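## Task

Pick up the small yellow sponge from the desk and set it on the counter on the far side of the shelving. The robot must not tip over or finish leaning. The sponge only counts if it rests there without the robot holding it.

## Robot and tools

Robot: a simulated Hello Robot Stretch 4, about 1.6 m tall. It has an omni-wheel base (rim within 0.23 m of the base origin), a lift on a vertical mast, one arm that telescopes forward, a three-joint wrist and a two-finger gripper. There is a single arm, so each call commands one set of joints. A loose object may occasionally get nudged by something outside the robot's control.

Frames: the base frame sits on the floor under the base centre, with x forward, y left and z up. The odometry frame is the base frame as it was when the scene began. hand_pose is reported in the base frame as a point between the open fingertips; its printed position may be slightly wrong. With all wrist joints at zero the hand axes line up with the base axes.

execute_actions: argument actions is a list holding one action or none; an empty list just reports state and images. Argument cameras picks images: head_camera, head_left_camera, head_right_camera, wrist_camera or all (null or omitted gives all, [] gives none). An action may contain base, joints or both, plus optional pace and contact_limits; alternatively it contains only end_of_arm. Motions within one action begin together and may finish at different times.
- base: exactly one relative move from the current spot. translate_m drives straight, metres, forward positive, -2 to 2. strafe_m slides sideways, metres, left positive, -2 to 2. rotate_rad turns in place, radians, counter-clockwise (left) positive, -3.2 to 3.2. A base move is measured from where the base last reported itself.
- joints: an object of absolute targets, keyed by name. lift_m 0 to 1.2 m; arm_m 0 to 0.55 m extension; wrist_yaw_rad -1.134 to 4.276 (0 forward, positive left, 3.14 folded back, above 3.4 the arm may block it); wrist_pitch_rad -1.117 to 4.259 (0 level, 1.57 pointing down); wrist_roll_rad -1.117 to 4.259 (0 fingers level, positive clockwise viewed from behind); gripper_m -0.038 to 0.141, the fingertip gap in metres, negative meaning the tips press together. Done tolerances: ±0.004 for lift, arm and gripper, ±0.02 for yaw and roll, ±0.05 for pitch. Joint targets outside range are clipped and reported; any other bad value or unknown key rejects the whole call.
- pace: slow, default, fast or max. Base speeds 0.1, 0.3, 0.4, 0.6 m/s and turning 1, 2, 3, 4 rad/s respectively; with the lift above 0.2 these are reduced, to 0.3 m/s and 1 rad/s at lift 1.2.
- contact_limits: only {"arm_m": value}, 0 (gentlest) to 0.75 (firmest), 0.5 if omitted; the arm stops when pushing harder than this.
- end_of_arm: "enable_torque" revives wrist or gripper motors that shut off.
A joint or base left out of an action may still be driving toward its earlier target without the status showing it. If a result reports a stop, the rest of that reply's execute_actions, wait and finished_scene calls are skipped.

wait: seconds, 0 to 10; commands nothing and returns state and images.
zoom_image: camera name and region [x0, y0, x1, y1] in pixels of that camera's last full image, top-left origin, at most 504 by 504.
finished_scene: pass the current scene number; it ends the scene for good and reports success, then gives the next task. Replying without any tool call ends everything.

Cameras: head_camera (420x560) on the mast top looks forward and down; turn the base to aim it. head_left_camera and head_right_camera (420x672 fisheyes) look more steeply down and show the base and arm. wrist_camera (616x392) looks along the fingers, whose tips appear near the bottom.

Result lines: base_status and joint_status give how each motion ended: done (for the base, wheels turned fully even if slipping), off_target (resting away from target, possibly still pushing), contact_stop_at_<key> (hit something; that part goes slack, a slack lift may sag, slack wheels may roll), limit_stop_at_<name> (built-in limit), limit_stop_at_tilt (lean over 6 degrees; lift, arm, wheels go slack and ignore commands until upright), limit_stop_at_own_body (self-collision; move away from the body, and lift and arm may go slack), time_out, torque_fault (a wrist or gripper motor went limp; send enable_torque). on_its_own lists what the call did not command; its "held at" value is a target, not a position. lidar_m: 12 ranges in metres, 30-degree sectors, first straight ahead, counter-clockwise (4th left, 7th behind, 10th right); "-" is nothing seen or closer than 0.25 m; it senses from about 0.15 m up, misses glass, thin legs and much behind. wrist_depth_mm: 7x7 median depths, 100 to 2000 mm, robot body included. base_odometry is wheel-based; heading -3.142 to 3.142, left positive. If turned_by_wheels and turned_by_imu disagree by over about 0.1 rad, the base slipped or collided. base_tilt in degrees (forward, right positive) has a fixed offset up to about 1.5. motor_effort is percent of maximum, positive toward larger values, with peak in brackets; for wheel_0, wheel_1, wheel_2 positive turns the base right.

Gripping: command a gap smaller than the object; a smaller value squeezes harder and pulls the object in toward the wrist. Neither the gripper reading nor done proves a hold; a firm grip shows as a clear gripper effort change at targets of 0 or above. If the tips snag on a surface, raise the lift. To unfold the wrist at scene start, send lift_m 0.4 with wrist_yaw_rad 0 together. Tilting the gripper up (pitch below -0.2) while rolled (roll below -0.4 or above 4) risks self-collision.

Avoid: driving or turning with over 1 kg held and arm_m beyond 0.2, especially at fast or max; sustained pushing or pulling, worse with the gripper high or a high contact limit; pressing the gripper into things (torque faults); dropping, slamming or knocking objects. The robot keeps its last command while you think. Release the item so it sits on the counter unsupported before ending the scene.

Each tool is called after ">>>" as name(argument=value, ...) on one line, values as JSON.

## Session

>>> execute_actions(actions=[])

Scene clock: 0.00 s.
base_odometry: x=+0.000 y=+0.000 heading=+0.000 (m, m, rad; odometry frame)
turned_by_wheels: +0.000 (rad since the last result)
turned_by_imu: +0.000 (rad since the last result)
base_tilt: forward=+0.4 right=+0.3 (deg)
lidar_m: 1.15 1.12 1.19 1.64 2.27 0.89 0.66 0.62 0.65 1.47 1.39 1.50
base_status: not commanded
joint_positions: lift_m=+0.252 arm_m=+0.001 wrist_yaw_rad=+3.086 wrist_pitch_rad=+0.003 wrist_roll_rad=-0.006 gripper_m=+0.057
joint_status: not commanded
motor_effort: lift_m=+17 arm_m=+0 wrist_yaw_rad=+0 wrist_pitch_rad=-6 wrist_roll_rad=+2 gripper_m=+0 wheel_0=+0 wheel_1=+0 wheel_2=+0 (%)
hand_pose: x=-0.1116 y=+0.1032 z=+0.4290 quat_wxyz=(+0.028, -0.002, -0.003, +1.000) (m; base frame)
wrist_depth_mm: - 142 1576 1863 - - - / - 142 1618 - - - 1983 / - 141 297 1281 1576 - 1983 / 112 142 1618 1863 - - - / 139 1397 1618 1863 - - - / 1281 1397 214 1708 197 1537 1464 / 1182 1118 1118 136 1078 1008 1042
pictures: head_camera, head_left_camera, head_right_camera, wrist_camera
Images, in order (width x height): head_camera 420x560, head_left_camera 420x672, head_right_camera 420x672, wrist_camera 616x392.

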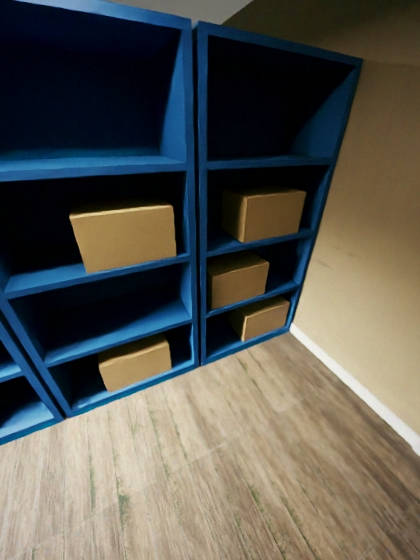

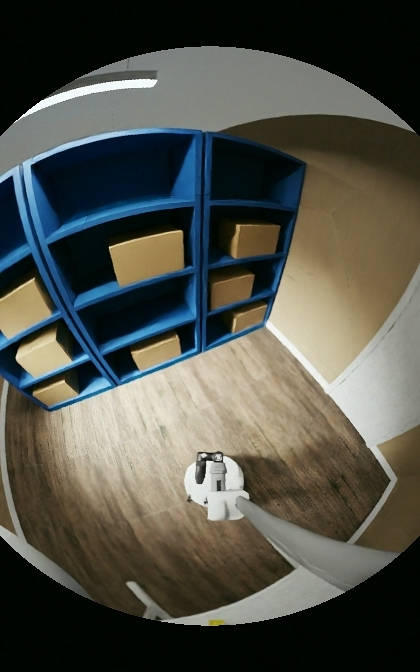

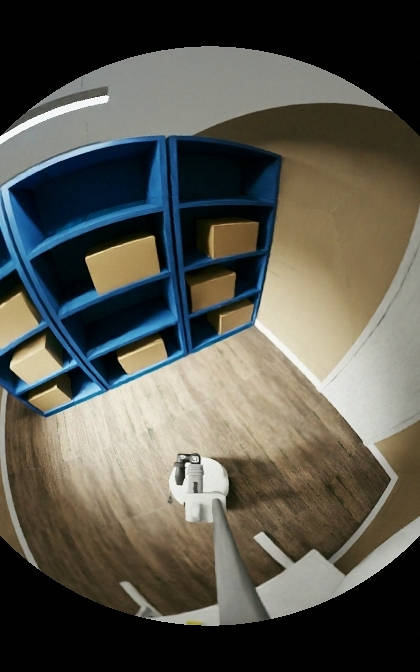

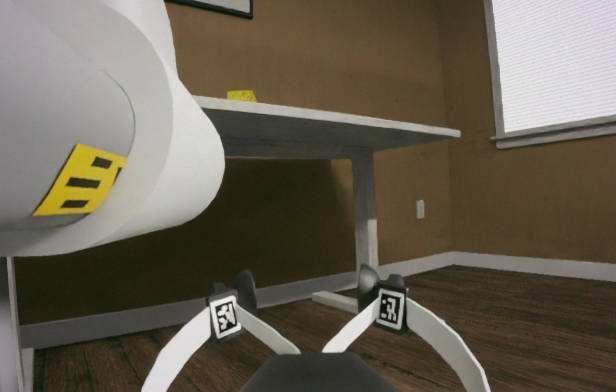

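>>> execute_actions(actions=[{"base":{"rotate_rad":-2.65},"joints":{"lift_m":1.0,"wrist_yaw_rad":0,"gripper_m":0.14}}], cameras=[])

>>> execute_actions(actions=[{"joints":{"wrist_pitch_rad":1.0}}])

Scene clock: 10.33 s.
base_odometry: x=+0.000 y=+0.000 heading=-2.650 (m, m, rad; odometry frame)
turned_by_wheels: -2.650 (rad since the last result)
turned_by_imu: -2.715 (rad since the last result)
base_tilt: forward=+0.4 right=+0.3 (deg)
lidar_m: 0.62 0.63 1.47 1.38 1.47 1.20 1.13 1.19 1.58 2.30 0.93 0.66
base_status: done
joint_positions: lift_m=+1.000 arm_m=+0.001 wrist_yaw_rad=+0.000 wrist_pitch_rad=+0.003 wrist_roll_rad=-0.006 gripper_m=+0.140
joint_status: all done
motor_effort: lift_m=+22(22) arm_m=+0(0) wrist_yaw_rad=-1(7) wrist_pitch_rad=-6(6) wrist_roll_rad=-1(2) gripper_m=+0(0) wheel_0=+1(6) wheel_1=+0(7) wheel_2=+1(7) (%)
hand_pose: x=+0.4601 y=-0.0874 z=+1.1770 quat_wxyz=(+1.000, -0.003, +0.001, +0.000) (m; base frame)
wrist_depth_mm: 1160 1160 1205 1205 1229 1255 1255 / 1138 1205 1182 1205 1205 1255 1308 / 1138 1160 1182 1229 1229 1229 1281 / 1160 1160 1205 1205 1205 1205 1281 / 1182 1182 1182 1205 1255 1255 1281 / 1138 1182 1182 1205 1229 1229 1255 / 1182 1160 1182 133 1182 1078 1060
pictures: none
No camera images: the call's "cameras" was empty. Leave "cameras" out to get every camera's image.

Scene clock: 11.47 s.
base_odometry: x=+0.000 y=+0.000 heading=-2.650 (m, m, rad; odometry frame)
turned_by_wheels: +0.000 (rad since the last result)
turned_by_imu: +0.000 (rad since the last result)
base_tilt: forward=+0.4 right=+0.3 (deg)
lidar_m: 0.61 0.62 1.46 1.40 1.45 1.18 1.13 1.18 1.59 2.30 0.96 0.68
base_status: not commanded
joint_positions: lift_m=+1.000 arm_m=+0.001 wrist_yaw_rad=+0.000 wrist_pitch_rad=+1.001 wrist_roll_rad=-0.006 gripper_m=+0.140
joint_status: all done
motor_effort: lift_m=+22(23) arm_m=+0(0) wrist_yaw_rad=-1(1) wrist_pitch_rad=-2(4) wrist_roll_rad=+2(1) gripper_m=-2(1) wheel_0=+1(1) wheel_1=+0(1) wheel_2=+1(1) (%)
hand_pose: x=+0.3273 y=-0.0874 z=+0.9349 quat_wxyz=(+0.877, -0.002, +0.480, +0.001) (m; base frame)
wrist_depth_mm: 1182 741 732 723 723 723 723 / 1308 647 647 647 640 634 654 / 1464 585 585 591 609 1430 1308 / 1336 1366 1366 1336 1336 1366 1366 / 1255 1255 1205 1229 1229 1255 1205 / 1138 1098 1118 1138 1098 1118 1118 / 1060 1060 1078 134 1078 1042 1042
pictures: head_camera, head_left_camera, head_right_camera, wrist_camera
Images, in order (width x height): head_camera 420x560, head_left_camera 420x672, head_right_camera 420x672, wrist_camera 616x392.

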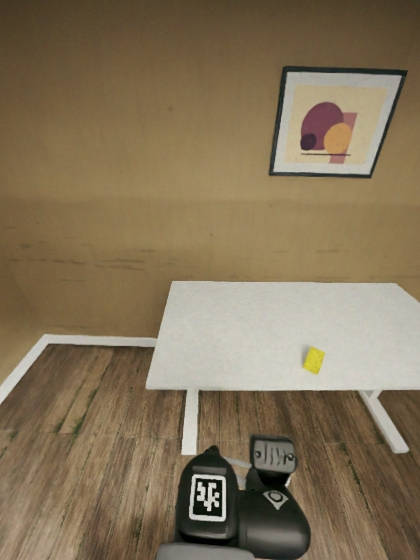

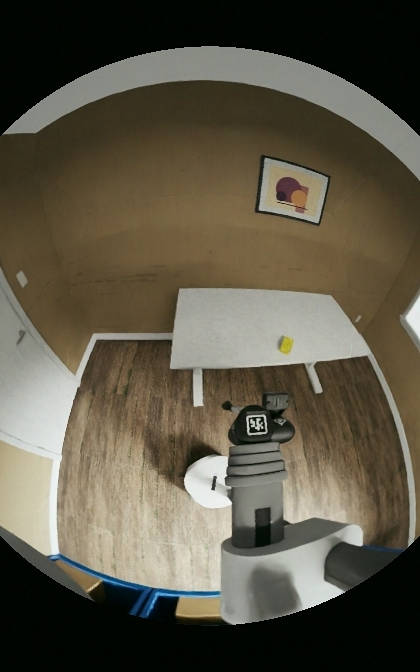

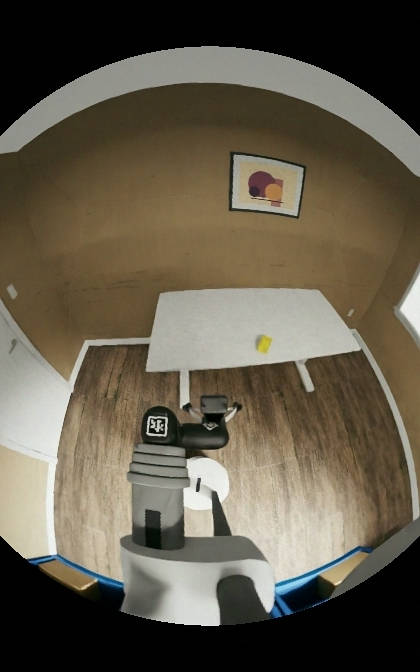

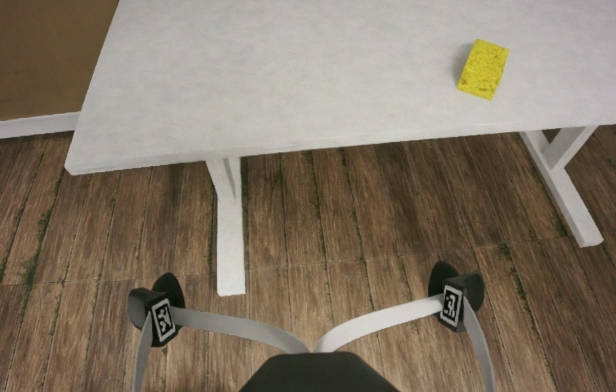

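>>> execute_actions(actions=[{"base":{"strafe_m":-0.3},"joints":{"wrist_pitch_rad":1.4,"arm_m":0.48}}], cameras=["wrist_camera"])

Scene clock: 18.13 s.
base_odometry: x=-0.142 y=+0.264 heading=-2.650 (m, m, rad; odometry frame)
turned_by_wheels: +0.000 (rad since the last result)
turned_by_imu: -0.001 (rad since the last result)
base_tilt: forward=+0.4 right=+0.3 (deg)
lidar_m: 0.63 0.66 1.76 1.70 1.68 1.19 1.12 1.17 2.12 2.00 0.98 0.71
base_status: done
joint_positions: lift_m=+1.000 arm_m=+0.479 wrist_yaw_rad=+0.000 wrist_pitch_rad=+1.400 wrist_roll_rad=-0.006 gripper_m=+0.140
joint_status: all done
motor_effort: lift_m=+22(23) arm_m=+6(6) wrist_yaw_rad=-1(1) wrist_pitch_rad=-1(4) wrist_roll_rad=+2(1) gripper_m=+2(1) wheel_0=+1(3) wheel_1=+1(7) wheel_2=+2(2) (%)
hand_pose: x=+0.6988 y=-0.0874 z=+0.8935 quat_wxyz=(+0.765, -0.002, +0.644, +0.002) (m; base frame)
wrist_depth_mm: 442 442 442 445 449 449 452 / 430 430 430 433 436 439 433 / 421 418 421 421 421 424 424 / 410 410 413 404 407 410 415 / 392 397 399 394 402 399 404 / 384 379 389 389 397 394 1060 / 1025 1042 1042 133 1025 1060 1042
pictures: wrist_camera
Images, in order (width x height): wrist_camera 616x392.

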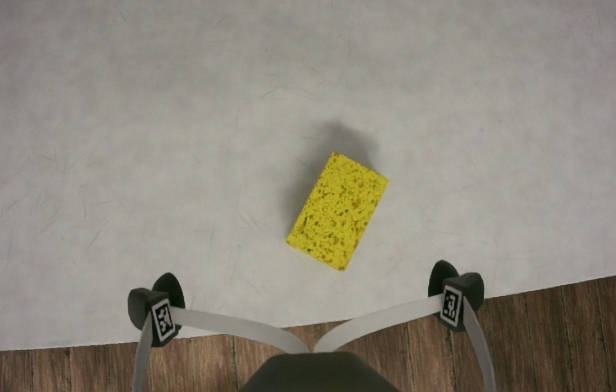

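>>> execute_actions(actions=[{"base":{"strafe_m":-0.035},"joints":{"wrist_roll_rad":0.49,"arm_m":0.52,"lift_m":0.91}}], cameras=["wrist_camera"])

Scene clock: 26.47 s.
base_odometry: x=-0.158 y=+0.295 heading=-2.649 (m, m, rad; odometry frame)
turned_by_wheels: +0.000 (rad since the last result)
turned_by_imu: -0.001 (rad since the last result)
base_tilt: forward=+0.4 right=+0.3 (deg)
lidar_m: 0.62 0.66 1.81 1.73 1.69 1.17 1.12 1.18 2.08 1.97 1.00 0.70
base_status: done
joint_positions: lift_m=+0.910 arm_m=+0.519 wrist_yaw_rad=+0.000 wrist_pitch_rad=+1.400 wrist_roll_rad=+0.490 gripper_m=+0.140
joint_status: all done
motor_effort: lift_m=+13(20) arm_m=+6(6) wrist_yaw_rad=-1(1) wrist_pitch_rad=-1(1) wrist_roll_rad=+3(4) gripper_m=-1(1) wheel_0=-2(10) wheel_1=+2(6) wheel_2=+1(1) (%)
hand_pose: x=+0.7387 y=-0.0874 z=+0.8043 quat_wxyz=(+0.742, +0.185, +0.625, -0.156) (m; base frame)
wrist_depth_mm: 362 357 349 342 338 329 325 / 353 345 342 334 329 325 320 / 343 336 330 325 320 317 312 / 334 329 324 276 315 310 307 / 325 324 315 271 306 303 960 / 320 312 307 263 300 946 931 / 312 306 301 134 946 946 931
pictures: wrist_camera
Images, in order (width x height): wrist_camera 616x392.

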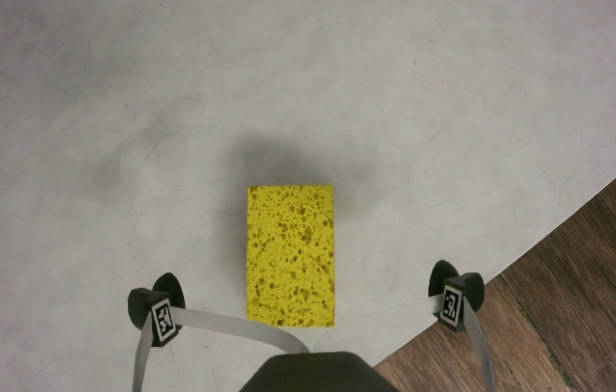

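Nicely aligned.

>>> execute_actions(actions=[{"joints":{"lift_m":0.857}}], cameras=[])

>>> execute_actions(actions=[{"joints":{"gripper_m":0.012}}], cameras=[])

>>> execute_actions(actions=[{"joints":{"lift_m":1.0,"arm_m":0.0,"wrist_roll_rad":0}}], cameras=["wrist_camera","head_left_camera"])

Scene clock: 32.47 s.
base_odometry: x=-0.158 y=+0.295 heading=-2.649 (m, m, rad; odometry frame)
turned_by_wheels: +0.000 (rad since the last result)
turned_by_imu: -0.001 (rad since the last result)
base_tilt: forward=+0.3 right=+0.3 (deg)
lidar_m: 0.64 0.66 1.79 1.72 1.68 1.17 1.10 1.18 2.09 1.96 0.98 0.69
base_status: not commanded
joint_positions: lift_m=+0.857 arm_m=+0.519 wrist_yaw_rad=+0.000 wrist_pitch_rad=+1.400 wrist_roll_rad=+0.490 gripper_m=+0.140
joint_status: all done
motor_effort: lift_m=+13(13) arm_m=+6(7) wrist_yaw_rad=-1(1) wrist_pitch_rad=-1(1) wrist_roll_rad=+3(2) gripper_m=+4(5) wheel_0=-2(1) wheel_1=+2(2) wheel_2=+1(1) (%)
hand_pose: x=+0.7387 y=-0.0874 z=+0.7513 quat_wxyz=(+0.742, +0.185, +0.625, -0.156) (m; base frame)
wrist_depth_mm: 303 296 290 285 281 273 273 / 293 289 282 279 274 271 266 / 286 281 278 272 267 264 263 / 279 276 268 220 262 256 255 / 271 268 263 216 255 253 251 / 264 257 213 211 249 247 891 / 259 256 251 134 246 904 878
pictures: none
No camera images: the call's "cameras" was empty. Leave "cameras" out to get every camera's image.

Scene clock: 34.73 s.
base_odometry: x=-0.158 y=+0.295 heading=-2.649 (m, m, rad; odometry frame)
turned_by_wheels: +0.000 (rad since the last result)
turned_by_imu: -0.001 (rad since the last result)
base_tilt: forward=+0.3 right=+0.3 (deg)
lidar_m: 0.64 0.66 1.81 1.73 1.68 1.19 1.12 1.15 2.08 1.96 1.00 0.68
base_status: not commanded
joint_positions: lift_m=+0.857 arm_m=+0.519 wrist_yaw_rad=+0.000 wrist_pitch_rad=+1.400 wrist_roll_rad=+0.490 gripper_m=+0.012
joint_status: all done
motor_effort: lift_m=+13(13) arm_m=+6(6) wrist_yaw_rad=-1(1) wrist_pitch_rad=-1(1) wrist_roll_rad=+2(2) gripper_m=-15(19) wheel_0=-1(2) wheel_1=+1(2) wheel_2=+1(1) (%)
hand_pose: x=+0.7387 y=-0.0874 z=+0.7513 quat_wxyz=(+0.742, +0.185, +0.625, -0.156) (m; base frame)
wrist_depth_mm: 300 297 291 283 282 277 272 / 293 291 283 278 274 270 266 / 287 282 277 272 267 265 262 / 279 276 271 207 263 258 255 / 271 267 264 201 255 252 252 / 265 262 197 197 194 248 917 / 260 254 250 195 245 878 878
pictures: none
No camera images: the call's "cameras" was empty. Leave "cameras" out to get every camera's image.

Scene clock: 37.30 s.
base_odometry: x=-0.158 y=+0.295 heading=-2.649 (m, m, rad; odometry frame)
turned_by_wheels: +0.000 (rad since the last result)
turned_by_imu: -0.001 (rad since the last result)
base_tilt: forward=+0.4 right=+0.3 (deg)
lidar_m: 0.64 0.66 1.81 1.73 1.68 1.17 1.12 1.18 2.06 1.94 0.99 0.31
base_status: not commanded
joint_positions: lift_m=+1.000 arm_m=+0.002 wrist_yaw_rad=+0.000 wrist_pitch_rad=+1.401 wrist_roll_rad=+0.000 gripper_m=+0.012
joint_status: all done
motor_effort: lift_m=+23(24) arm_m=-6(6) wrist_yaw_rad=+0(2) wrist_pitch_rad=-2(2) wrist_roll_rad=+0(1) gripper_m=-22(17) wheel_0=-1(1) wheel_1=+1(2) wheel_2=+1(1) (%)
hand_pose: x=+0.2215 y=-0.0874 z=+0.8935 quat_wxyz=(+0.765, +0.000, +0.644, +0.000) (m; base frame)
wrist_depth_mm: 1205 1229 1229 1229 1205 1205 1229 / 1182 1160 1160 1182 1182 1205 1205 / 1138 1138 1138 1138 1160 1160 1160 / 1098 1118 1118 206 1118 1138 1138 / 1078 1098 1098 202 1078 1118 1118 / 1042 1078 198 198 194 1098 1098 / 1042 1042 820 194 1042 1042 1060
pictures: head_left_camera, wrist_camera
Images, in order (width x height): head_left_camera 420x672, wrist_camera 616x392.

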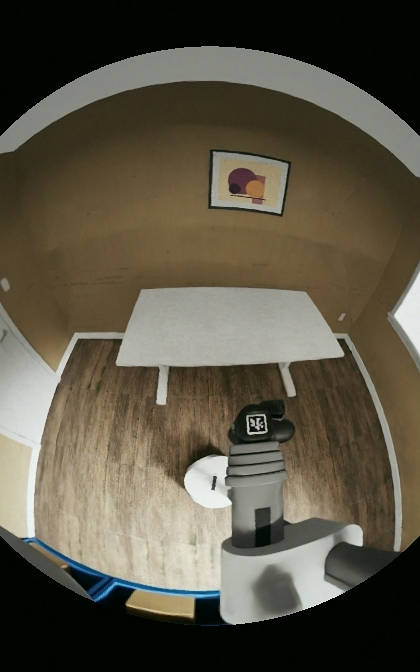

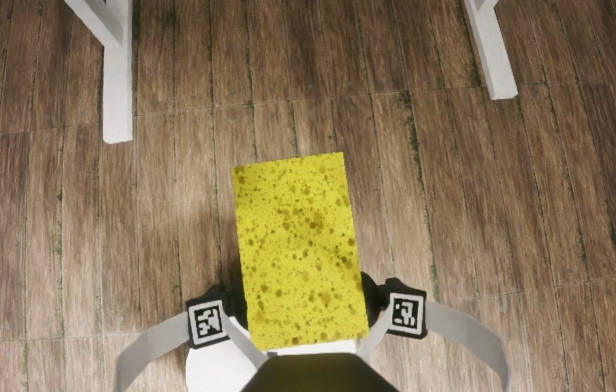

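>>> execute_actions(actions=[{"base":{"rotate_rad":-1.535}}], cameras=["head_left_camera"])

Scene clock: 44.63 s.
base_odometry: x=-0.158 y=+0.295 heading=+2.099 (m, m, rad; odometry frame)
turned_by_wheels: -1.535 (rad since the last result)
turned_by_imu: -1.573 (rad since the last result)
base_tilt: forward=+0.3 right=+0.4 (deg)
lidar_m: 1.95 0.96 0.68 0.63 0.65 1.81 1.73 1.63 1.17 1.11 1.17 0.30
base_status: done
joint_positions: lift_m=+1.000 arm_m=+0.002 wrist_yaw_rad=+0.000 wrist_pitch_rad=+1.400 wrist_roll_rad=+0.000 gripper_m=+0.012
joint_status: not commanded
motor_effort: lift_m=+22(23) arm_m=-6(6) wrist_yaw_rad=-1(1) wrist_pitch_rad=-1(2) wrist_roll_rad=+1(0) gripper_m=-18(18) wheel_0=+2(8) wheel_1=-1(7) wheel_2=+0(5) (%)
hand_pose: x=+0.2216 y=-0.0874 z=+0.8935 quat_wxyz=(+0.765, +0.000, +0.644, +0.000) (m; base frame)
wrist_depth_mm: 1229 1229 1229 1229 1229 1229 1229 / 1205 1205 1182 1182 1205 1205 1205 / 1138 1160 1160 1160 1182 1160 1182 / 1138 1098 1138 206 1138 1138 1118 / 1078 1060 1098 202 1118 1078 1098 / 1078 1060 198 197 194 1078 1078 / 1025 1008 831 195 1060 1008 1042
pictures: head_left_camera
Images, in order (width x height): head_left_camera 420x672.

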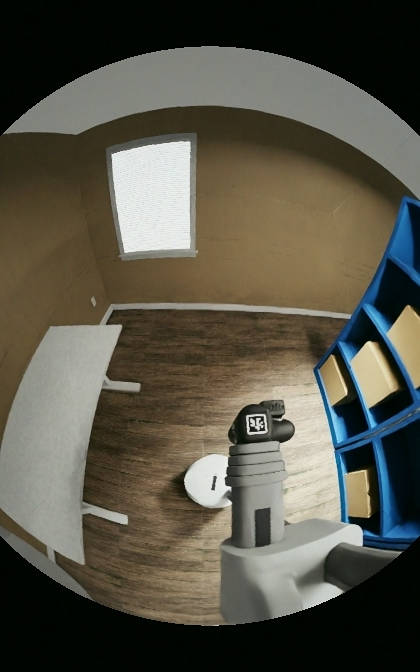

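Drive until the wall is ~0.45 ahead.

>>> execute_actions(actions=[{"base":{"translate_m":1.45},"pace":"fast"}], cameras=[])

>>> execute_actions(actions=[{"base":{"rotate_rad":-1.535}}], cameras=["head_left_camera"])

Scene clock: 53.93 s.
base_odometry: x=-0.889 y=+1.548 heading=+2.099 (m, m, rad; odometry frame)
turned_by_wheels: +0.000 (rad since the last result)
turned_by_imu: -0.005 (rad since the last result)
base_tilt: forward=+0.3 right=+0.3 (deg)
lidar_m: 0.51 0.52 0.69 1.45 0.84 0.95 3.23 1.63 1.22 1.66 0.75 0.32
base_status: done
joint_positions: lift_m=+1.000 arm_m=+0.002 wrist_yaw_rad=+0.000 wrist_pitch_rad=+1.400 wrist_roll_rad=+0.000 gripper_m=+0.012
joint_status: not commanded
motor_effort: lift_m=+22(22) arm_m=-6(7) wrist_yaw_rad=-1(1) wrist_pitch_rad=-1(1) wrist_roll_rad=+1(1) gripper_m=-16(16) wheel_0=-1(3) wheel_1=+0(6) wheel_2=-1(11) (%)
hand_pose: x=+0.2216 y=-0.0874 z=+0.8936 quat_wxyz=(+0.765, +0.000, +0.644, +0.000) (m; base frame)
wrist_depth_mm: 449 459 480 492 504 508 525 / 554 580 615 640 647 668 676 / 768 831 878 854 960 1008 1042 / 1098 1118 1098 207 1118 1118 1138 / 1098 1078 1098 201 1098 1078 1078 / 1060 1060 199 197 194 1078 1098 / 1060 1025 854 195 1042 1042 1060
pictures: none
No camera images: the call's "cameras" was empty. Leave "cameras" out to get every camera's image.

Scene clock: 56.17 s.
base_odometry: x=-0.889 y=+1.548 heading=+0.564 (m, m, rad; odometry frame)
turned_by_wheels: -1.535 (rad since the last result)
turned_by_imu: -1.572 (rad since the last result)
base_tilt: forward=+0.3 right=+0.3 (deg)
lidar_m: 1.89 0.72 0.54 0.51 0.50 0.75 1.43 0.87 1.00 3.21 1.55 0.32
base_status: done
joint_positions: lift_m=+1.000 arm_m=+0.002 wrist_yaw_rad=+0.000 wrist_pitch_rad=+1.400 wrist_roll_rad=+0.000 gripper_m=+0.012
joint_status: not commanded
motor_effort: lift_m=+22(22) arm_m=-6(6) wrist_yaw_rad=-1(1) wrist_pitch_rad=-1(1) wrist_roll_rad=+0(0) gripper_m=-15(13) wheel_0=+2(6) wheel_1=-1(8) wheel_2=+1(6) (%)
hand_pose: x=+0.2216 y=-0.0874 z=+0.8936 quat_wxyz=(+0.765, +0.000, +0.644, +0.000) (m; base frame)
wrist_depth_mm: 891 1205 1229 1229 1205 1255 1229 / 931 1182 1182 1182 1205 1205 1229 / 904 1160 1138 1160 1182 1138 1182 / 891 1098 1138 206 1118 1160 1138 / 878 1078 1098 202 1098 1118 1118 / 878 1060 199 198 195 1060 1098 / 866 991 842 193 1008 1042 1042
pictures: head_left_camera
Images, in order (width x height): head_left_camera 420x672.

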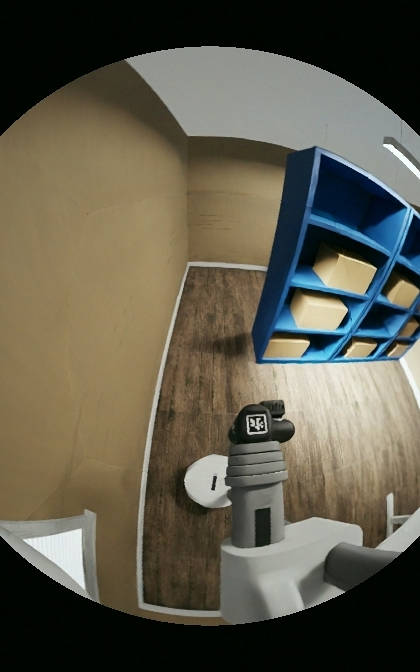

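>>> execute_actions(actions=[{"base":{"strafe_m":0.12}}], cameras=[])

>>> execute_actions(actions=[{"base":{"translate_m":0.8}}], cameras=["head_left_camera"])

Scene clock: 62.63 s.
base_odometry: x=-0.953 y=+1.649 heading=+0.564 (m, m, rad; odometry frame)
turned_by_wheels: +0.000 (rad since the last result)
turned_by_imu: -0.002 (rad since the last result)
base_tilt: forward=+0.4 right=+0.2 (deg)
lidar_m: 1.46 0.57 0.41 0.40 0.42 0.56 1.44 0.94 1.00 3.33 1.58 0.29
base_status: done
joint_positions: lift_m=+1.000 arm_m=+0.002 wrist_yaw_rad=+0.000 wrist_pitch_rad=+1.400 wrist_roll_rad=+0.000 gripper_m=+0.012
joint_status: not commanded
motor_effort: lift_m=+22(22) arm_m=-6(6) wrist_yaw_rad=-1(1) wrist_pitch_rad=-1(1) wrist_roll_rad=-1(0) gripper_m=-16(19) wheel_0=+1(7) wheel_1=-2(8) wheel_2=+1(3) (%)
hand_pose: x=+0.2216 y=-0.0874 z=+0.8936 quat_wxyz=(+0.765, +0.000, +0.644, +0.000) (m; base frame)
wrist_depth_mm: 723 1078 1205 1229 1205 1182 1205 / 732 1118 1205 1138 1229 1205 1160 / 732 1060 1160 1160 1160 1160 1205 / 732 1042 1098 206 1118 1138 1138 / 715 1042 1060 202 1098 1118 1098 / 699 960 199 196 194 1078 1060 / 699 820 831 194 1025 1025 1060
pictures: none
No camera images: the call's "cameras" was empty. Leave "cameras" out to get every camera's image.

Scene clock: 66.80 s.
base_odometry: x=-0.277 y=+2.077 heading=+0.564 (m, m, rad; odometry frame)
turned_by_wheels: +0.000 (rad since the last result)
turned_by_imu: -0.003 (rad since the last result)
base_tilt: forward=+0.4 right=+0.3 (deg)
lidar_m: 1.37 0.53 0.40 0.36 0.39 0.56 1.63 1.65 2.15 1.25 0.66 0.29
base_status: done
joint_positions: lift_m=+1.000 arm_m=+0.002 wrist_yaw_rad=+0.000 wrist_pitch_rad=+1.400 wrist_roll_rad=+0.000 gripper_m=+0.012
joint_status: not commanded
motor_effort: lift_m=+22(22) arm_m=-6(6) wrist_yaw_rad=-1(2) wrist_pitch_rad=-1(1) wrist_roll_rad=-1(0) gripper_m=-18(19) wheel_0=-1(2) wheel_1=+0(5) wheel_2=-1(8) (%)
hand_pose: x=+0.2216 y=-0.0874 z=+0.8936 quat_wxyz=(+0.765, +0.000, +0.644, +0.000) (m; base frame)
wrist_depth_mm: 699 1060 1205 1229 1205 1205 683 / 691 1042 1182 1205 1182 946 683 / 699 1025 1160 1138 1138 960 683 / 699 1025 1118 206 1118 1060 750 / 683 1025 1078 202 1098 1078 1098 / 668 946 199 198 194 1078 1078 / 676 798 831 194 1025 1025 1042
pictures: head_left_camera
Images, in order (width x height): head_left_camera 420x672.

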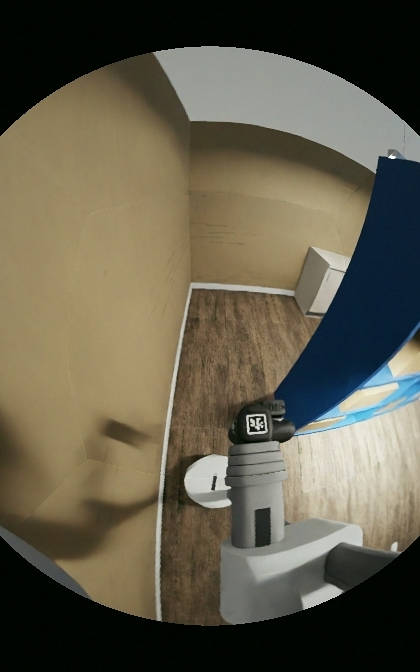

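>>> execute_actions(actions=[{"base":{"translate_m":1.2},"joints":{"lift_m":1.15}}], cameras=["head_left_camera"])

Scene clock: 76.77 s.
base_odometry: x=+0.737 y=+2.718 heading=+0.564 (m, m, rad; odometry frame)
turned_by_wheels: +0.000 (rad since the last result)
turned_by_imu: -0.005 (rad since the last result)
base_tilt: forward=+0.3 right=+0.2 (deg)
lidar_m: 1.27 0.49 0.36 0.34 0.36 0.53 1.59 0.83 0.73 1.74 1.52 1.34
base_status: done
joint_positions: lift_m=+1.150 arm_m=+0.002 wrist_yaw_rad=+0.000 wrist_pitch_rad=+1.401 wrist_roll_rad=+0.000 gripper_m=+0.012
joint_status: all done
motor_effort: lift_m=+22(24) arm_m=-6(6) wrist_yaw_rad=-1(1) wrist_pitch_rad=-1(1) wrist_roll_rad=+1(1) gripper_m=-16(21) wheel_0=+0(3) wheel_1=+0(4) wheel_2=+0(7) (%)
hand_pose: x=+0.2216 y=-0.0874 z=+1.0435 quat_wxyz=(+0.765, +0.000, +0.644, +0.000) (m; base frame)
wrist_depth_mm: 647 976 1397 1366 1366 1397 1397 / 654 991 1336 1366 1336 1366 1366 / 661 976 1336 1281 1308 1336 1336 / 661 976 1281 206 1255 1281 1281 / 647 931 1229 202 1255 1255 1281 / 634 866 199 198 193 1229 1205 / 627 741 976 195 1205 1160 1205
pictures: head_left_camera
Images, in order (width x height): head_left_camera 420x672.

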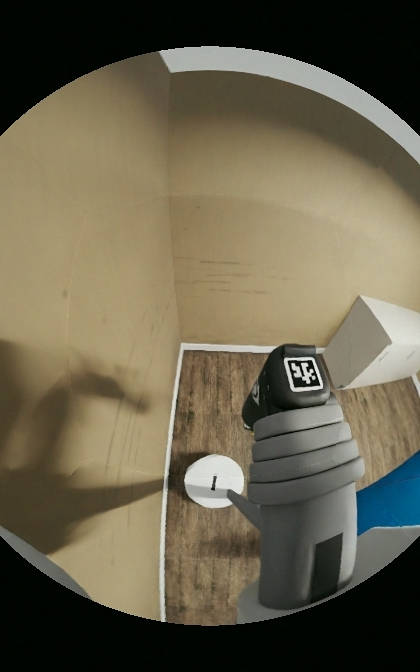

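>>> execute_actions(actions=[{"base":{"translate_m":0.35}}], cameras=[])

>>> execute_actions(actions=[{"base":{"rotate_rad":-1.05},"joints":{"lift_m":1.2,"wrist_pitch_rad":1.0}}], cameras=["head_left_camera","head_right_camera"])

Scene clock: 88.47 s.
base_odometry: x=+1.033 y=+2.905 heading=+0.564 (m, m, rad; odometry frame)
turned_by_wheels: +0.000 (rad since the last result)
turned_by_imu: -0.003 (rad since the last result)
base_tilt: forward=+0.3 right=+0.3 (deg)
lidar_m: 0.93 0.48 0.35 0.32 0.36 0.50 1.55 0.98 1.11 1.37 1.31 0.97
base_status: done
joint_positions: lift_m=+1.150 arm_m=+0.002 wrist_yaw_rad=+0.000 wrist_pitch_rad=+1.401 wrist_roll_rad=+0.000 gripper_m=+0.012
joint_status: not commanded
motor_effort: lift_m=+22(22) arm_m=-6(6) wrist_yaw_rad=-1(2) wrist_pitch_rad=-1(1) wrist_roll_rad=+0(0) gripper_m=-19(15) wheel_0=-1(3) wheel_1=-1(4) wheel_2=-1(9) (%)
hand_pose: x=+0.2216 y=-0.0874 z=+1.0435 quat_wxyz=(+0.765, +0.000, +0.644, +0.000) (m; base frame)
wrist_depth_mm: 640 991 1118 1160 1160 1182 1205 / 647 960 1308 1366 1336 1366 1336 / 634 946 1281 1308 1336 1281 1308 / 627 960 1281 207 1229 1281 1281 / 634 946 1229 202 1255 1229 1255 / 627 866 199 198 195 1205 1205 / 603 732 991 195 1160 1182 1229
pictures: none
No camera images: the call's "cameras" was empty. Leave "cameras" out to get every camera's image.

Scene clock: 90.67 s.
base_odometry: x=+1.033 y=+2.905 heading=-0.486 (m, m, rad; odometry frame)
turned_by_wheels: -1.050 (rad since the last result)
turned_by_imu: -1.075 (rad since the last result)
base_tilt: forward=+0.3 right=+0.3 (deg)
lidar_m: 0.39 0.97 0.93 0.48 0.35 0.34 0.36 0.50 1.49 0.98 1.09 0.40
base_status: done
joint_positions: lift_m=+1.199 arm_m=+0.002 wrist_yaw_rad=+0.000 wrist_pitch_rad=+1.002 wrist_roll_rad=+0.000 gripper_m=+0.012
joint_status: all done
motor_effort: lift_m=+23(22) arm_m=-6(6) wrist_yaw_rad=-1(2) wrist_pitch_rad=-4(9) wrist_roll_rad=+0(1) gripper_m=-19(19) wheel_0=+1(3) wheel_1=+1(6) wheel_2=+0(6) (%)
hand_pose: x=+0.3282 y=-0.0874 z=+1.1346 quat_wxyz=(+0.877, +0.000, +0.480, +0.000) (m; base frame)
wrist_depth_mm: 831 1008 1366 1281 1430 - - / 891 1098 1537 1537 1863 - - / 931 1205 1661 1756 1756 1708 1708 / 1008 1336 1499 206 1576 1618 1576 / 1098 1397 1430 201 1430 1464 1397 / 1138 1308 198 197 195 1308 1281 / 1182 1205 1205 195 1229 1229 1205
pictures: head_left_camera, head_right_camera
Images, in order (width x height): head_left_camera 420x672, head_right_camera 420x672.

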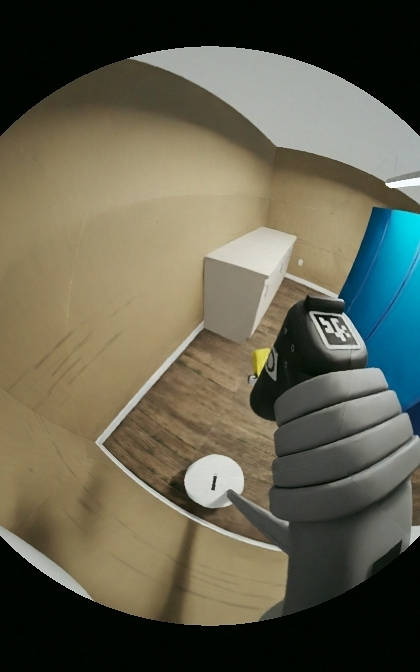

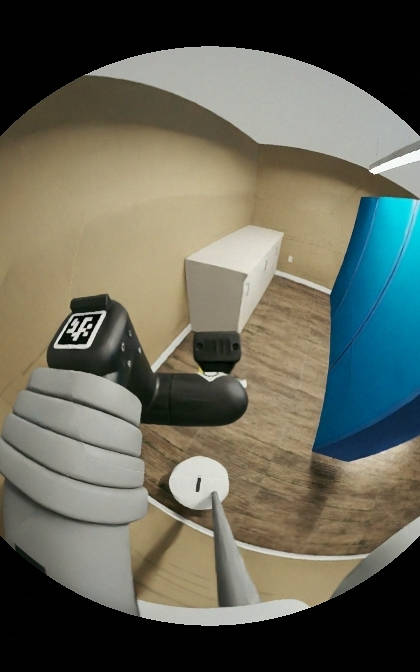

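>>> execute_actions(actions=[{"base":{"translate_m":0.55},"joints":{"arm_m":0.4}}], cameras=["head_left_camera","wrist_camera"])

Scene clock: 100.53 s.
base_odometry: x=+1.519 y=+2.648 heading=-0.486 (m, m, rad; odometry frame)
turned_by_wheels: +0.000 (rad since the last result)
turned_by_imu: -0.003 (rad since the last result)
base_tilt: forward=+0.3 right=+0.3 (deg)
lidar_m: 0.90 0.67 0.64 0.68 0.83 0.81 0.86 1.20 1.04 1.08 1.51 0.86
base_status: done
joint_positions: lift_m=+1.199 arm_m=+0.399 wrist_yaw_rad=+0.000 wrist_pitch_rad=+1.001 wrist_roll_rad=+0.000 gripper_m=+0.012
joint_status: all done
motor_effort: lift_m=+22(23) arm_m=+6(7) wrist_yaw_rad=-1(0) wrist_pitch_rad=-3(4) wrist_roll_rad=-1(0) gripper_m=-17(18) wheel_0=-1(5) wheel_1=-1(5) wheel_2=+0(8) (%)
hand_pose: x=+0.7254 y=-0.0874 z=+1.1347 quat_wxyz=(+0.877, +0.000, +0.480, +0.000) (m; base frame)
wrist_depth_mm: 387 473 647 732 723 750 741 / 404 512 634 654 654 654 683 / 430 549 603 591 574 585 591 / 466 603 699 206 530 521 554 / 496 654 854 202 559 488 492 / 525 683 198 197 194 559 1308 / 559 676 1118 194 1008 1182 1205
pictures: head_left_camera, wrist_camera
Images, in order (width x height): head_left_camera 420x672, wrist_camera 616x392.

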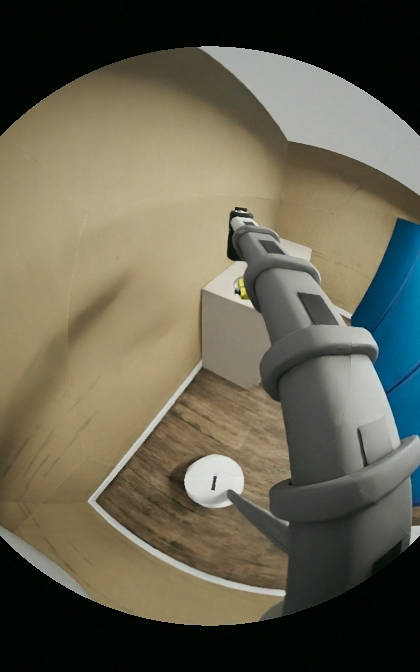

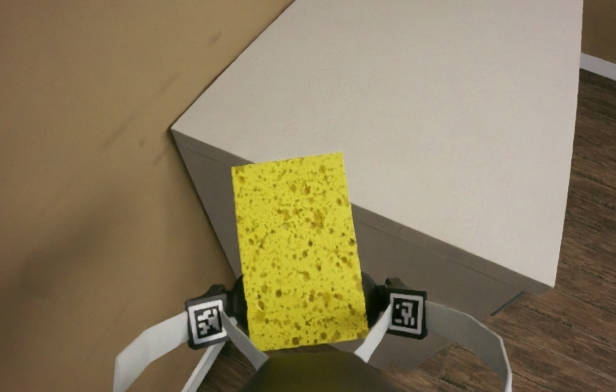

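>>> execute_actions(actions=[{"base":{"strafe_m":-0.1},"joints":{"arm_m":0.55}}], cameras=[])

>>> execute_actions(actions=[{"base":{"translate_m":0.27},"joints":{"wrist_pitch_rad":1.4,"lift_m":1.09}}], cameras=["head_left_camera","wrist_camera"])

Scene clock: 106.60 s.
base_odometry: x=+1.472 y=+2.560 heading=-0.486 (m, m, rad; odometry frame)
turned_by_wheels: +0.000 (rad since the last result)
turned_by_imu: -0.001 (rad since the last result)
base_tilt: forward=+0.3 right=+0.3 (deg)
lidar_m: 0.86 0.75 0.73 0.76 0.89 0.87 0.89 1.24 0.96 0.99 1.38 0.83
base_status: done
joint_positions: lift_m=+1.199 arm_m=+0.549 wrist_yaw_rad=+0.000 wrist_pitch_rad=+1.001 wrist_roll_rad=+0.000 gripper_m=+0.012
joint_status: all done
motor_effort: lift_m=+22(22) arm_m=+6(6) wrist_yaw_rad=-1(1) wrist_pitch_rad=-4(4) wrist_roll_rad=+0(1) gripper_m=-20(18) wheel_0=+0(8) wheel_1=+1(6) wheel_2=-1(0) (%)
hand_pose: x=+0.8753 y=-0.0874 z=+1.1347 quat_wxyz=(+0.877, +0.000, +0.480, +0.000) (m; base frame)
wrist_depth_mm: 397 484 647 732 741 741 732 / 413 521 640 654 661 661 668 / 445 564 585 585 580 574 609 / 469 530 521 207 530 525 544 / 508 574 477 202 480 484 1336 / 544 699 198 196 194 439 1281 / 574 676 1098 195 410 402 1205
pictures: none
No camera images: the call's "cameras" was empty. Leave "cameras" out to get every camera's image.

Scene clock: 108.97 s.
base_odometry: x=+1.711 y=+2.434 heading=-0.486 (m, m, rad; odometry frame)
turned_by_wheels: +0.000 (rad since the last result)
turned_by_imu: -0.002 (rad since the last result)
base_tilt: forward=+0.3 right=+0.3 (deg)
lidar_m: 0.60 0.62 0.57 0.62 0.86 1.10 1.15 1.61 1.07 1.13 1.55 0.57
base_status: done
joint_positions: lift_m=+1.090 arm_m=+0.549 wrist_yaw_rad=+0.000 wrist_pitch_rad=+1.400 wrist_roll_rad=+0.000 gripper_m=+0.012
joint_status: all done
motor_effort: lift_m=+13(20) arm_m=+6(6) wrist_yaw_rad=-1(0) wrist_pitch_rad=-1(4) wrist_roll_rad=+1(0) gripper_m=-17(17) wheel_0=-1(2) wheel_1=-1(4) wheel_2=+0(8) (%)
hand_pose: x=+0.7687 y=-0.0874 z=+0.9843 quat_wxyz=(+0.765, +0.000, +0.644, +0.000) (m; base frame)
wrist_depth_mm: 315 334 338 336 338 338 338 / 325 325 327 329 327 329 332 / 317 317 320 320 319 320 324 / 309 307 307 207 310 312 312 / 298 300 300 201 304 304 303 / 294 294 198 198 194 297 297 / 559 285 285 195 290 287 290
pictures: head_left_camera, wrist_camera
Images, in order (width x height): head_left_camera 420x672, wrist_camera 616x392.

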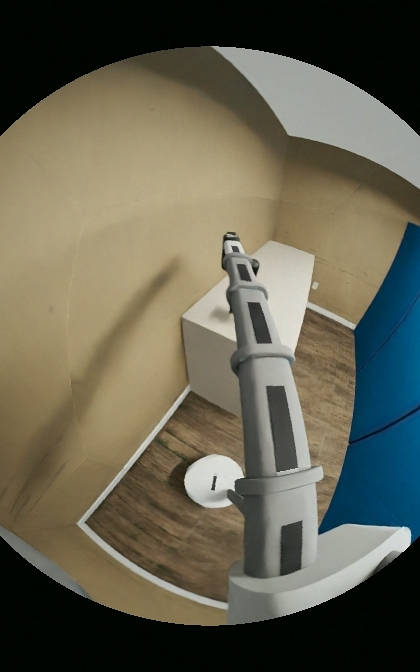

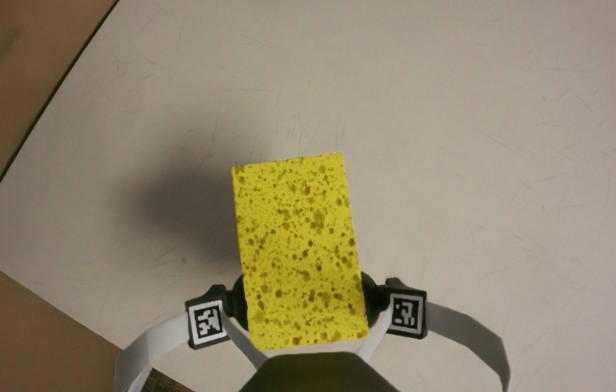

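>>> execute_actions(actions=[{"base":{"translate_m":0.05},"joints":{"lift_m":1.04},"pace":"slow"}], cameras=[])

>>> execute_actions(actions=[{"joints":{"gripper_m":0.12}}], cameras=[])

>>> execute_actions(actions=[{"joints":{"lift_m":1.15}}], cameras=["wrist_camera"])

Scene clock: 116.87 s.
base_odometry: x=+1.755 y=+2.410 heading=-0.487 (m, m, rad; odometry frame)
turned_by_wheels: +0.000 (rad since the last result)
turned_by_imu: -0.002 (rad since the last result)
base_tilt: forward=+0.3 right=+0.3 (deg)
lidar_m: 0.56 0.58 0.57 0.60 0.85 1.13 1.19 1.66 1.11 1.15 1.61 0.53
base_status: done
joint_positions: lift_m=+1.040 arm_m=+0.549 wrist_yaw_rad=+0.000 wrist_pitch_rad=+1.400 wrist_roll_rad=+0.000 gripper_m=+0.012
joint_status: all done
motor_effort: lift_m=+13(14) arm_m=+6(6) wrist_yaw_rad=-1(1) wrist_pitch_rad=-1(1) wrist_roll_rad=+1(1) gripper_m=-18(15) wheel_0=+0(0) wheel_1=+0(3) wheel_2=-1(5) (%)
hand_pose: x=+0.7687 y=-0.0874 z=+0.9343 quat_wxyz=(+0.765, +0.000, +0.644, +0.000) (m; base frame)
wrist_depth_mm: 279 279 282 282 282 285 285 / 273 274 276 274 276 279 279 / 266 266 268 267 268 270 270 / 258 259 257 206 260 263 262 / 251 252 252 201 253 255 255 / 244 246 199 196 194 247 248 / 238 238 237 194 241 240 243
pictures: none
No camera images: the call's "cameras" was empty. Leave "cameras" out to get every camera's image.

Scene clock: 118.80 s.
base_odometry: x=+1.755 y=+2.410 heading=-0.487 (m, m, rad; odometry frame)
turned_by_wheels: +0.000 (rad since the last result)
turned_by_imu: -0.001 (rad since the last result)
base_tilt: forward=+0.3 right=+0.3 (deg)
lidar_m: 0.57 0.59 0.57 0.60 0.84 1.13 1.20 1.66 1.11 1.16 1.61 0.52
base_status: not commanded
joint_positions: lift_m=+1.040 arm_m=+0.549 wrist_yaw_rad=+0.000 wrist_pitch_rad=+1.400 wrist_roll_rad=+0.000 gripper_m=+0.120
joint_status: all done
motor_effort: lift_m=+13(13) arm_m=+6(6) wrist_yaw_rad=+0(1) wrist_pitch_rad=-1(0) wrist_roll_rad=+0(1) gripper_m=+1(17) wheel_0=+0(0) wheel_1=+0(0) wheel_2=-1(1) (%)
hand_pose: x=+0.7687 y=-0.0874 z=+0.9343 quat_wxyz=(+0.765, +0.000, +0.644, +0.000) (m; base frame)
wrist_depth_mm: 279 282 282 282 285 286 283 / 273 274 273 276 276 277 279 / 265 267 266 267 267 268 270 / 258 257 258 215 262 262 260 / 252 252 251 209 255 255 255 / 244 244 215 204 218 245 248 / 238 239 240 142 242 241 241
pictures: none
No camera images: the call's "cameras" was empty. Leave "cameras" out to get every camera's image.

Scene clock: 120.30 s.
base_odometry: x=+1.755 y=+2.410 heading=-0.487 (m, m, rad; odometry frame)
turned_by_wheels: +0.000 (rad since the last result)
turned_by_imu: -0.001 (rad since the last result)
base_tilt: forward=+0.3 right=+0.3 (deg)
lidar_m: 0.55 0.59 0.56 0.60 0.84 1.13 1.20 1.68 1.11 1.17 1.60 0.51
base_status: not commanded
joint_positions: lift_m=+1.150 arm_m=+0.549 wrist_yaw_rad=+0.000 wrist_pitch_rad=+1.400 wrist_roll_rad=+0.000 gripper_m=+0.120
joint_status: all done
motor_effort: lift_m=+23(23) arm_m=+6(6) wrist_yaw_rad=-1(0) wrist_pitch_rad=-1(1) wrist_roll_rad=+0(0) gripper_m=+1(1) wheel_0=+0(0) wheel_1=+0(0) wheel_2=-1(1) (%)
hand_pose: x=+0.7687 y=-0.0874 z=+1.0435 quat_wxyz=(+0.765, +0.000, +0.644, +0.000) (m; base frame)
wrist_depth_mm: 287 368 399 402 402 404 404 / 306 389 392 392 392 394 394 / 338 377 379 379 379 384 382 / 364 368 370 370 373 373 375 / 359 357 359 317 362 364 364 / 349 347 347 312 349 351 357 / 500 340 342 141 345 343 345
pictures: wrist_camera
Images, in order (width x height): wrist_camera 616x392.

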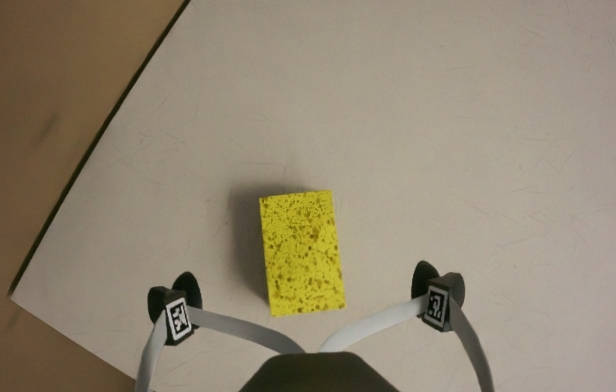

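>>> finished_scene(scene=2)

The scene is finished: the task was done.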